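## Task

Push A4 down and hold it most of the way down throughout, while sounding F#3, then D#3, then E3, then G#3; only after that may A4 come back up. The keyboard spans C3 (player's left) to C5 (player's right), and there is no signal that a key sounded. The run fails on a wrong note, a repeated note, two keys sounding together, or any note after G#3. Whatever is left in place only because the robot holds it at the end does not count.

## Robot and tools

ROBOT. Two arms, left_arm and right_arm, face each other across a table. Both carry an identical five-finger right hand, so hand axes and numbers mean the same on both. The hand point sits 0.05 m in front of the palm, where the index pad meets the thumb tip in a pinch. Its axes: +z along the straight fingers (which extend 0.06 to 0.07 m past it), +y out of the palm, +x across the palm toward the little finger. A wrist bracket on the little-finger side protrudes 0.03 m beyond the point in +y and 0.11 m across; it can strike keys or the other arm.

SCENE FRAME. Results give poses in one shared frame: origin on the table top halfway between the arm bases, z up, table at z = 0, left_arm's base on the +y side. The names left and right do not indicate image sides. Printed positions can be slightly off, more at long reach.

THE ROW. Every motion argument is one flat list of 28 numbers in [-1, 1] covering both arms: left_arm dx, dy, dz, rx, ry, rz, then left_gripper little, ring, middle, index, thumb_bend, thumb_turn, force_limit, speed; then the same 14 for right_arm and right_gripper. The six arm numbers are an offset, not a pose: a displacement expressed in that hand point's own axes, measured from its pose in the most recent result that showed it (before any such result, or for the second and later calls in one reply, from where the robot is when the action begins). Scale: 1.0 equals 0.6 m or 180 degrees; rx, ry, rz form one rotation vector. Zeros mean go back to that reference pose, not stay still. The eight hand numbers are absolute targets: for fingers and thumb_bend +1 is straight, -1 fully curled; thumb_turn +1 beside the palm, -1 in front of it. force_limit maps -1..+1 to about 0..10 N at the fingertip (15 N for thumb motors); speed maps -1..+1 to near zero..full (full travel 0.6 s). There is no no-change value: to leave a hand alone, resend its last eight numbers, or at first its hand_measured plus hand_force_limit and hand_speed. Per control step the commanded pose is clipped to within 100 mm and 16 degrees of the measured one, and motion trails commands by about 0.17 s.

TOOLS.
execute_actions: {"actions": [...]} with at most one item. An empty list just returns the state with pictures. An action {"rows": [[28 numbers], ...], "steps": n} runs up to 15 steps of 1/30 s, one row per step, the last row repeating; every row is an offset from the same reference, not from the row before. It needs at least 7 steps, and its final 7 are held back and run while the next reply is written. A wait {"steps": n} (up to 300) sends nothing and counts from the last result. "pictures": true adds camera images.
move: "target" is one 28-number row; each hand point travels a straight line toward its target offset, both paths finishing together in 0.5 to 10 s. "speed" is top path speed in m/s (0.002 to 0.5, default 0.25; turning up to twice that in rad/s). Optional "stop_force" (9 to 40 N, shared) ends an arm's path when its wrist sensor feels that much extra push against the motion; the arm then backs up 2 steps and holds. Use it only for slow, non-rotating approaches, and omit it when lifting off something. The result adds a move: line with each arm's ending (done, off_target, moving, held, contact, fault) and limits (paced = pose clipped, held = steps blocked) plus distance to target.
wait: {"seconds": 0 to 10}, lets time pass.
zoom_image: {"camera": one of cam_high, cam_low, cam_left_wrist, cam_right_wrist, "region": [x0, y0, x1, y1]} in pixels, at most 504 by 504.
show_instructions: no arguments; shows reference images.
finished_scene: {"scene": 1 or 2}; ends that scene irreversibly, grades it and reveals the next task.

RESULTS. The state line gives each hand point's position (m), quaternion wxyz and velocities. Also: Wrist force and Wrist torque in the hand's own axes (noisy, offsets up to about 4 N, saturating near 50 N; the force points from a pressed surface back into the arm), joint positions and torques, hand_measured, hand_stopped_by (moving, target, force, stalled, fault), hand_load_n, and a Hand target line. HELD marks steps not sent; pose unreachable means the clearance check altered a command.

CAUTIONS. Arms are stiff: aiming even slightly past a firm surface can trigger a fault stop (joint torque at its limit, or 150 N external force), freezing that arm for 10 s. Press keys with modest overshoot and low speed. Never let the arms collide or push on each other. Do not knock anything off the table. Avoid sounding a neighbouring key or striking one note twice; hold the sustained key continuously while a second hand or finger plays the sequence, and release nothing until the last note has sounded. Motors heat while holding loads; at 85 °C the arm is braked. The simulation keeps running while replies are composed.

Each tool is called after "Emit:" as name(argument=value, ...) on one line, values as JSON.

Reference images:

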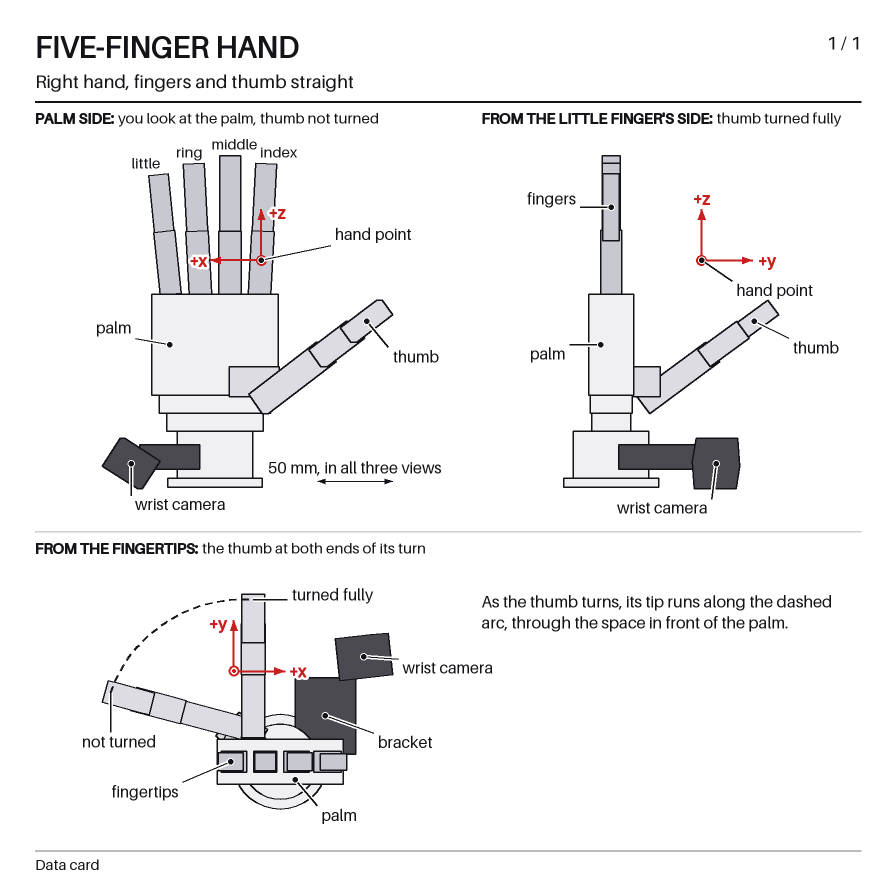

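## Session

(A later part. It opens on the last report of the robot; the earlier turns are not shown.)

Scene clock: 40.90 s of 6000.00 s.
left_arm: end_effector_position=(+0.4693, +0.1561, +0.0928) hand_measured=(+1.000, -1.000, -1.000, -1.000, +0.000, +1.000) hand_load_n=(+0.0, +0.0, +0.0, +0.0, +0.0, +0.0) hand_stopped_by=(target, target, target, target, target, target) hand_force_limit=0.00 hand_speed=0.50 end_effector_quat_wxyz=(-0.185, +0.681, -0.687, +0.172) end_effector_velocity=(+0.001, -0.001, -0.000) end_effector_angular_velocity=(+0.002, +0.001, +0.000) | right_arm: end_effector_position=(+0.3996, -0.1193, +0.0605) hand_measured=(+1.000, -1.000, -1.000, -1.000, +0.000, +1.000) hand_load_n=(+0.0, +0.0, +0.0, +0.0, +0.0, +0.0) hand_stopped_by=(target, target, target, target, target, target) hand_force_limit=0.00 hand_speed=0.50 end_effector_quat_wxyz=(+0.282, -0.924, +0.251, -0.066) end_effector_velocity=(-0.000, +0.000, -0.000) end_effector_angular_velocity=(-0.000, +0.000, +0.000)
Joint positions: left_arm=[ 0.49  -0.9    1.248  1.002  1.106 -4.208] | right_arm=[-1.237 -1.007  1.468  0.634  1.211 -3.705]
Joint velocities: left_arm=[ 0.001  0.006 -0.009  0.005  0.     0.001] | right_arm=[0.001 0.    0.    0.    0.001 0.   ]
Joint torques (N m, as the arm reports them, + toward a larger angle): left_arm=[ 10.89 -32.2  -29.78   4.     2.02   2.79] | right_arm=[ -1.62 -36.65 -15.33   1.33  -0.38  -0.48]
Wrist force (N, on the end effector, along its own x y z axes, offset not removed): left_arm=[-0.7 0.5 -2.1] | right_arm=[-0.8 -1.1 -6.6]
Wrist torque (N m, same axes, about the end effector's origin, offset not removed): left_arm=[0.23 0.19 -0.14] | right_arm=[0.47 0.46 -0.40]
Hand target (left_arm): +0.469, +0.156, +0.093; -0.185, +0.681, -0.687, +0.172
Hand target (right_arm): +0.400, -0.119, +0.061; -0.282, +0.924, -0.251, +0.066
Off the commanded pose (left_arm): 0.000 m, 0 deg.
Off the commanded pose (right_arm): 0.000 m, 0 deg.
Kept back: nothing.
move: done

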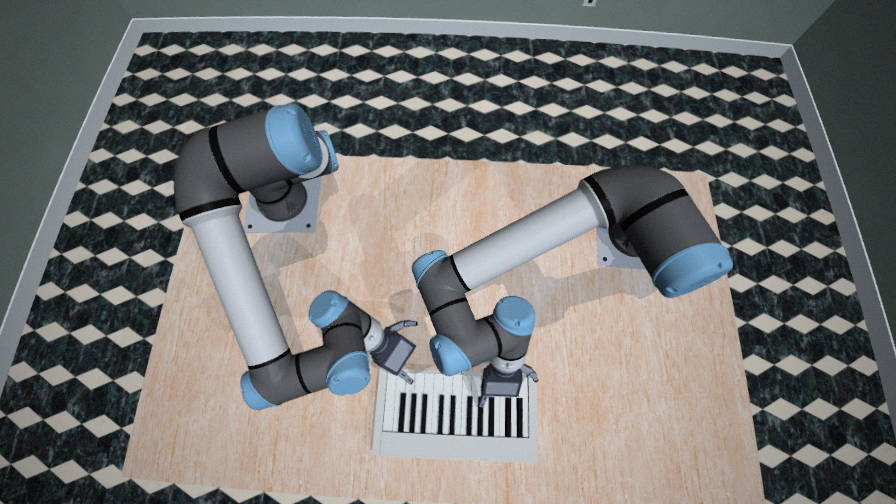

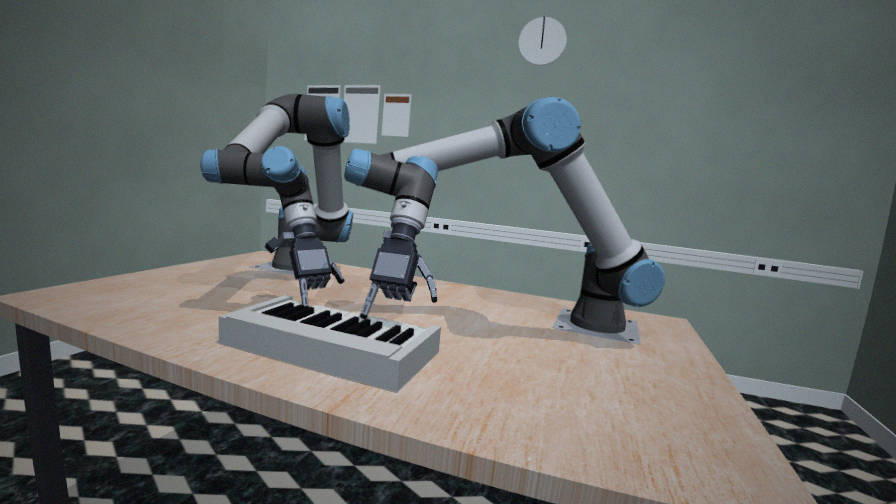

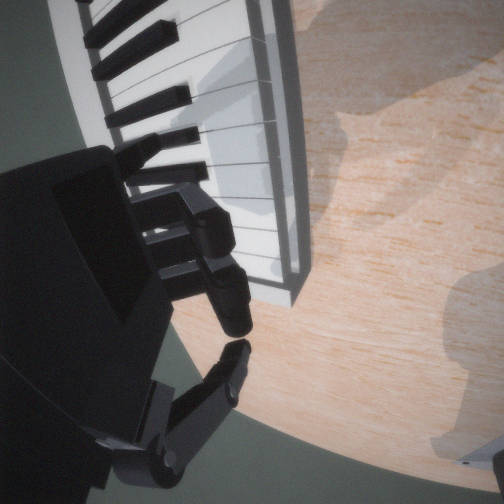

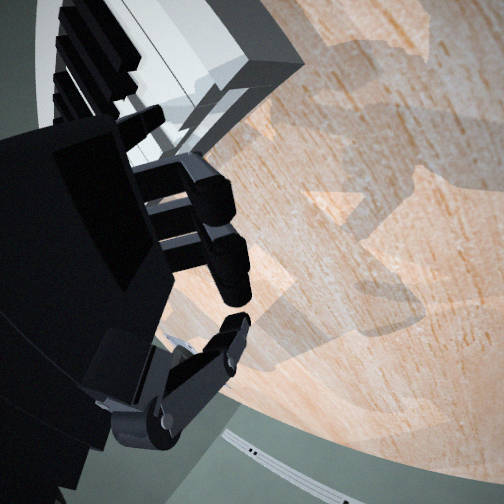

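Emit:
execute_actions(actions=[])

Scene clock: 41.73 s of 6000.00 s.
left_arm: end_effector_position=(+0.4694, +0.1559, +0.0928) hand_measured=(+1.000, -1.000, -1.000, -1.000, +0.000, +1.000) hand_load_n=(+0.0, +0.0, +0.0, +0.0, +0.0, +0.0) hand_stopped_by=(target, target, target, target, target, target) hand_force_limit=0.00 hand_speed=0.50 end_effector_quat_wxyz=(-0.185, +0.681, -0.687, +0.172) end_effector_velocity=(+0.000, -0.000, +0.000) end_effector_angular_velocity=(-0.002, -0.001, +0.000) | right_arm: end_effector_position=(+0.3996, -0.1193, +0.0605) hand_measured=(+1.000, -1.000, -1.000, -1.000, +0.000, +1.000) hand_load_n=(+0.0, +0.0, +0.0, +0.0, +0.0, +0.0) hand_stopped_by=(target, target, target, target, target, target) hand_force_limit=0.00 hand_speed=0.50 end_effector_quat_wxyz=(+0.282, -0.924, +0.251, -0.066) end_effector_velocity=(-0.000, +0.000, +0.000) end_effector_angular_velocity=(+0.002, +0.002, -0.002)
Joint positions: left_arm=[ 0.491 -0.899  1.247  1.002  1.106 -4.208] | right_arm=[-1.237 -1.007  1.468  0.634  1.211 -3.705]
Joint velocities: left_arm=[-0.    -0.    -0.    -0.001  0.    -0.   ] | right_arm=[-0.001 -0.     0.     0.    -0.001  0.002]
Joint torques (N m, as the arm reports them, + toward a larger angle): left_arm=[  9.9  -31.12 -28.6    3.98   2.1    2.57] | right_arm=[ -1.61 -35.84 -15.09   1.39  -0.47  -0.47]
Wrist force (N, on the end effector, along its own x y z axes, offset not removed): left_arm=[-1.2 -0.4 -3.4] | right_arm=[0.1 -2.1 -6.5]
Wrist torque (N m, same axes, about the end effector's origin, offset not removed): left_arm=[0.13 0.17 -0.34] | right_arm=[0.36 0.36 -0.33]
Hand target (left_arm): +0.469, +0.156, +0.093; -0.185, +0.681, -0.687, +0.172
Hand target (right_arm): +0.400, -0.119, +0.061; -0.282, +0.924, -0.251, +0.066
Off the commanded pose (left_arm): 0.000 m, 0 deg.
Off the commanded pose (right_arm): 0.000 m, 0 deg.
Kept back: nothing.
Steps of this call (steps 1 to 25: nothing new was sent). Readings (end_effector_position | what the end effector reports):
1: left_arm (+0.4693, +0.1560, +0.0928) | right_arm (+0.3996, -0.1193, +0.0605) | left_arm hand_measured=(+1.000, -1.000, -1.000, -1.000, +0.000, +1.000) hand_load_n=(+0.0, +0.0, +0.0, +0.0, +0.0, +0.0) hand_stopped_by=(target, target, target, target, target, target) hand_force_limit=0.00 hand_speed=0.50 | right_arm hand_measured=(+1.000, -1.000, -1.000, -1.000, +0.000, +1.000) hand_load_n=(+0.0, +0.0, +0.0, +0.0, +0.0, +0.0) hand_stopped_by=(target, target, target, target, target, target) hand_force_limit=0.00 hand_speed=0.50
2: left_arm (+0.4694, +0.1560, +0.0928) | right_arm (+0.3996, -0.1193, +0.0605) | left_arm hand_measured=(+1.000, -1.000, -1.000, -1.000, +0.000, +1.000) hand_load_n=(+0.0, +0.0, +0.0, +0.0, +0.0, +0.0) hand_stopped_by=(target, target, target, target, target, target) hand_force_limit=0.00 hand_speed=0.50 | right_arm hand_measured=(+1.000, -1.000, -1.000, -1.000, +0.000, +1.000) hand_load_n=(+0.0, +0.0, +0.0, +0.0, +0.0, +0.0) hand_stopped_by=(target, target, target, target, target, target) hand_force_limit=0.00 hand_speed=0.50
4: left_arm (+0.4694, +0.1559, +0.0928) | right_arm (+0.3996, -0.1193, +0.0605) | left_arm hand_measured=(+1.000, -1.000, -1.000, -1.000, +0.000, +1.000) hand_load_n=(+0.0, +0.0, +0.0, +0.0, +0.0, +0.0) hand_stopped_by=(target, target, target, target, target, target) hand_force_limit=0.00 hand_speed=0.50 | right_arm hand_measured=(+1.000, -1.000, -1.000, -1.000, +0.000, +1.000) hand_load_n=(+0.0, +0.0, +0.0, +0.0, +0.0, +0.0) hand_stopped_by=(target, target, target, target, target, target) hand_force_limit=0.00 hand_speed=0.50
8: left_arm (+0.4694, +0.1559, +0.0928) | right_arm (+0.3996, -0.1193, +0.0605) | left_arm hand_measured=(+1.000, -1.000, -1.000, -1.000, +0.000, +1.000) hand_load_n=(+0.0, +0.0, +0.0, +0.0, +0.0, +0.0) hand_stopped_by=(target, target, target, target, target, target) hand_force_limit=0.00 hand_speed=0.50 | right_arm hand_measured=(+1.000, -1.000, -1.000, -1.000, +0.000, +1.000) hand_load_n=(+0.0, +0.0, +0.0, +0.0, +0.0, +0.0) hand_stopped_by=(target, target, target, target, target, target) hand_force_limit=0.00 hand_speed=0.50
25: the state above

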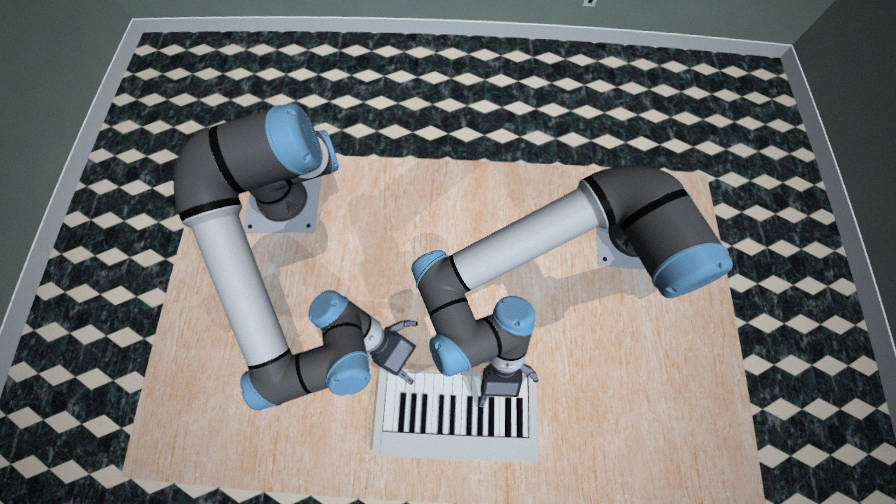

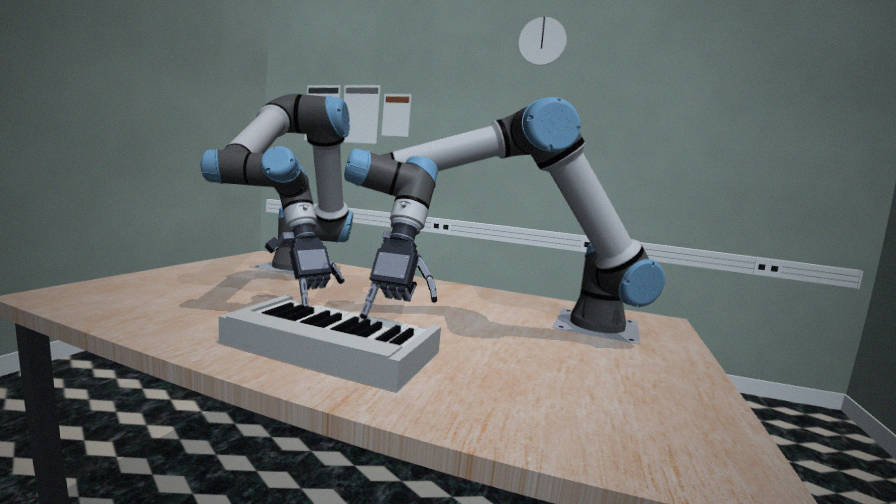

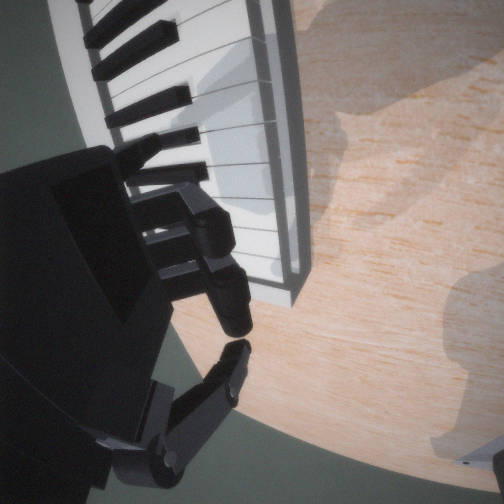

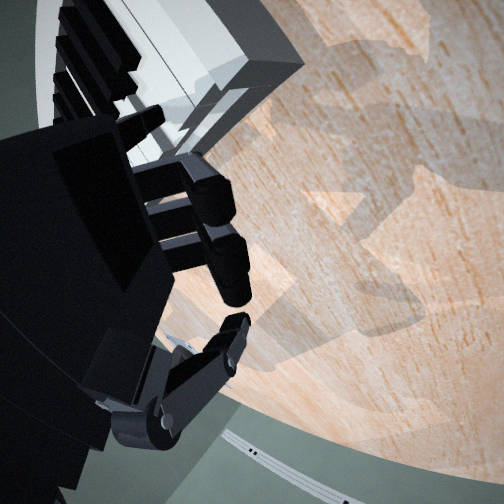

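Emit:
move(target=[0.0005,0.0131,0.0233,0,0,0,1,-1,-1,-1,0,1,0,0.5,0,0,0,0,0,0,1,-1,-1,-1,0,1,0,0.5], speed=0.005, stop_force=9)

Scene clock: 44.80 s of 6000.00 s.
left_arm: end_effector_position=(+0.4694, +0.1559, +0.0804) hand_measured=(+1.000, -1.000, -1.000, -1.000, +0.000, +1.000) hand_load_n=(+0.5, +0.0, +0.0, +0.0, +0.0, +0.0) hand_stopped_by=(target, target, target, target, target, target) hand_force_limit=0.00 hand_speed=0.50 end_effector_quat_wxyz=(-0.185, +0.681, -0.687, +0.172) end_effector_velocity=(-0.000, +0.001, +0.002) end_effector_angular_velocity=(+0.001, +0.001, +0.000) | right_arm: end_effector_position=(+0.3996, -0.1193, +0.0605) hand_measured=(+1.000, -1.000, -1.000, -1.000, +0.000, +1.000) hand_load_n=(+0.0, +0.0, +0.0, +0.0, +0.0, +0.0) hand_stopped_by=(target, target, target, target, target, target) hand_force_limit=0.00 hand_speed=0.50 end_effector_quat_wxyz=(+0.282, -0.924, +0.251, -0.066) end_effector_velocity=(+0.001, -0.000, +0.000) end_effector_angular_velocity=(+0.001, -0.001, -0.002)
Joint positions: left_arm=[ 0.491 -0.888  1.262  0.977  1.106 -4.208] | right_arm=[-1.237 -1.007  1.468  0.634  1.211 -3.705]
Joint velocities: left_arm=[ 0.    -0.002 -0.002  0.005  0.    -0.   ] | right_arm=[-0.001 -0.    -0.001 -0.001  0.     0.001]
Joint torques (N m, as the arm reports them, + toward a larger angle): left_arm=[ 10.79 -43.68 -24.47   3.62   2.09   2.63] | right_arm=[ -1.29 -35.97 -15.44   1.47  -0.47  -0.38]
Wrist force (N, on the end effector, along its own x y z axes, offset not removed): left_arm=[-0.5 -5.7 -15.8] | right_arm=[-0.3 -1.8 -4.6]
Wrist torque (N m, same axes, about the end effector's origin, offset not removed): left_arm=[0.91 0.92 -0.56] | right_arm=[0.30 0.37 -0.29]
Hand target (left_arm): +0.469, +0.156, +0.081; -0.185, +0.681, -0.687, +0.172
Hand target (right_arm): +0.400, -0.119, +0.061; -0.282, +0.924, -0.251, +0.066
Off the commanded pose (left_arm): 0.004 m, 0 deg.
Off the commanded pose (right_arm): 0.000 m, 0 deg.
Kept back: nothing.
move: contact (left_arm)

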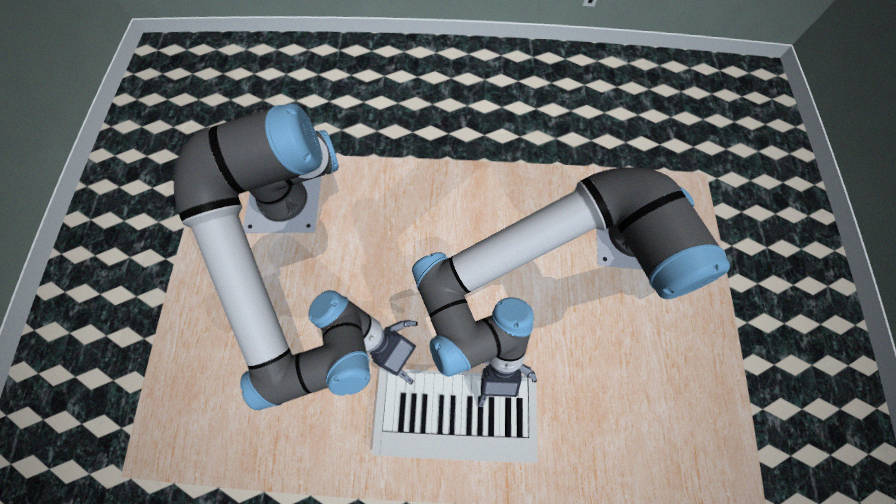

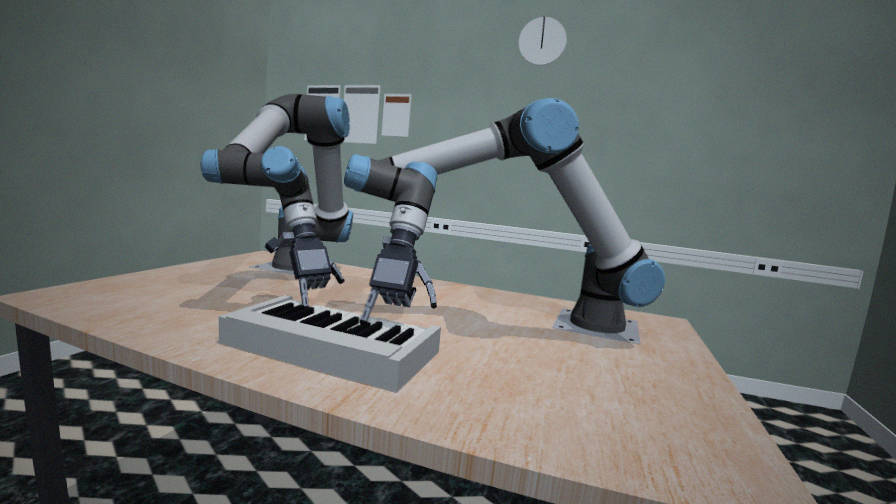

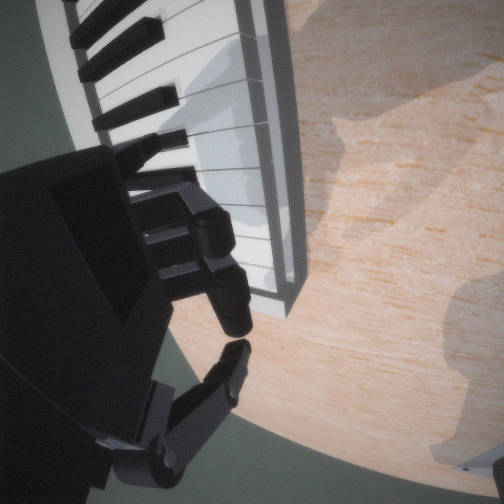

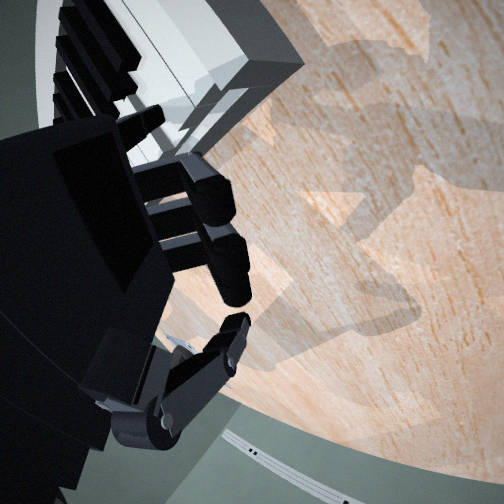

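Emit:
move(target=[-0.0009,-0.0229,-0.0407,0,0,0,1,-1,-1,-1,0,1,0,0.5,-0.001,-0.0277,-0.0417,0,0,0,1,-1,-1,-1,0,1,0,0.5], speed=0.04)

Emit:
finished_scene(scene=1)

Scene clock: 46.17 s of 6000.00 s.
left_arm: end_effector_position=(+0.4694, +0.1560, +0.1082) hand_measured=(+1.000, -1.000, -1.000, -1.000, +0.000, +1.000) hand_load_n=(+0.0, +0.0, +0.0, +0.0, +0.0, +0.0) hand_stopped_by=(target, target, target, target, target, target) hand_force_limit=0.00 hand_speed=0.50 end_effector_quat_wxyz=(-0.185, +0.681, -0.687, +0.172) end_effector_velocity=(-0.000, -0.000, +0.003) end_effector_angular_velocity=(+0.001, +0.000, -0.000) | right_arm: end_effector_position=(+0.3996, -0.1193, +0.0903) hand_measured=(+1.000, -1.000, -1.000, -1.000, +0.000, +1.000) hand_load_n=(+0.0, +0.0, +0.0, +0.0, +0.0, +0.0) hand_stopped_by=(target, target, target, target, target, target) hand_force_limit=0.00 hand_speed=0.50 end_effector_quat_wxyz=(+0.282, -0.924, +0.251, -0.066) end_effector_velocity=(+0.000, -0.000, +0.003) end_effector_angular_velocity=(-0.000, +0.000, -0.001)
Joint positions: left_arm=[ 0.491 -0.912  1.227  1.035  1.106 -4.208] | right_arm=[-1.237 -1.036  1.432  0.699  1.211 -3.705]
Joint velocities: left_arm=[-0.001 -0.002 -0.004  0.006  0.    -0.   ] | right_arm=[-0.001 -0.002 -0.004  0.006  0.     0.   ]
Joint torques (N m, as the arm reports them, + toward a larger angle): left_arm=[  8.98 -53.89 -28.6    4.1    1.4    2.16] | right_arm=[-11.44 -42.21 -25.06   3.61  -2.15  -0.41]
Wrist force (N, on the end effector, along its own x y z axes, offset not removed): left_arm=[0.3 -1.7 -1.1] | right_arm=[-2.2 0.1 -1.3]
Wrist torque (N m, same axes, about the end effector's origin, offset not removed): left_arm=[-0.09 -0.15 -0.25] | right_arm=[0.14 0.39 -0.35]
Hand target (left_arm): +0.469, +0.156, +0.108; -0.185, +0.681, -0.687, +0.172
Hand target (right_arm): +0.400, -0.119, +0.091; -0.282, +0.924, -0.251, +0.066
Off the commanded pose (left_arm): 0.000 m, 0 deg.
Off the commanded pose (right_arm): 0.000 m, 0 deg.
Kept back: nothing.
move: done

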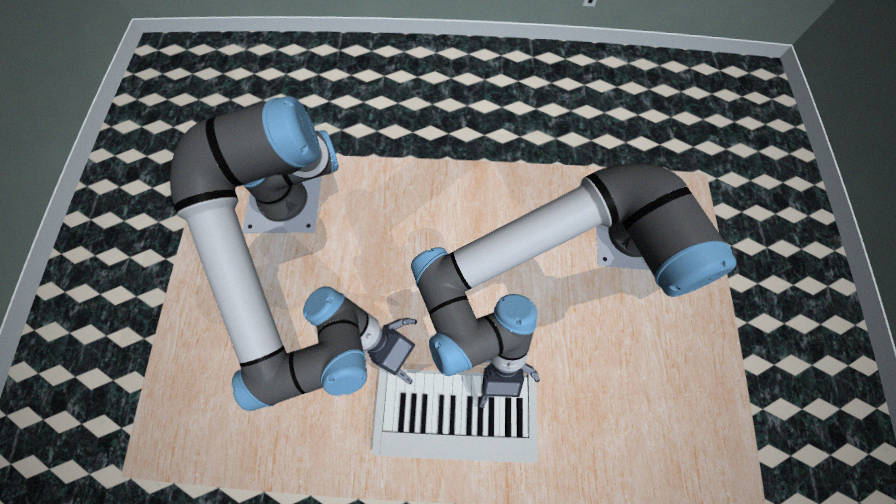

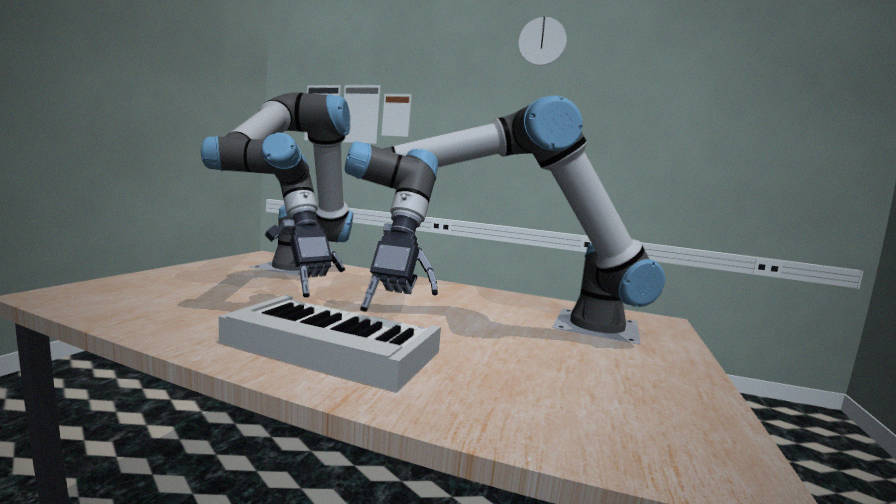

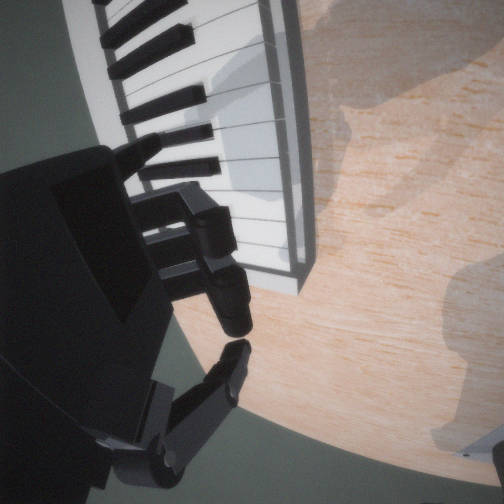

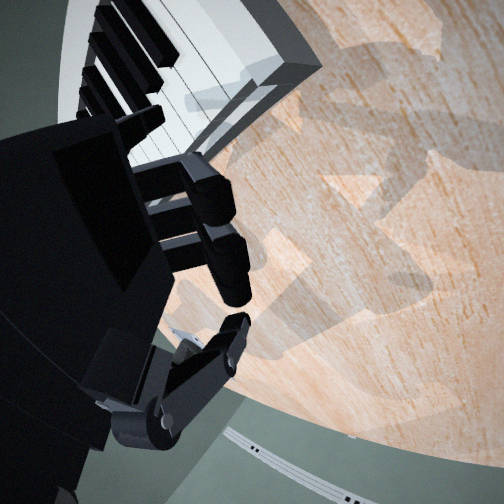

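The scene is finished: the task was done.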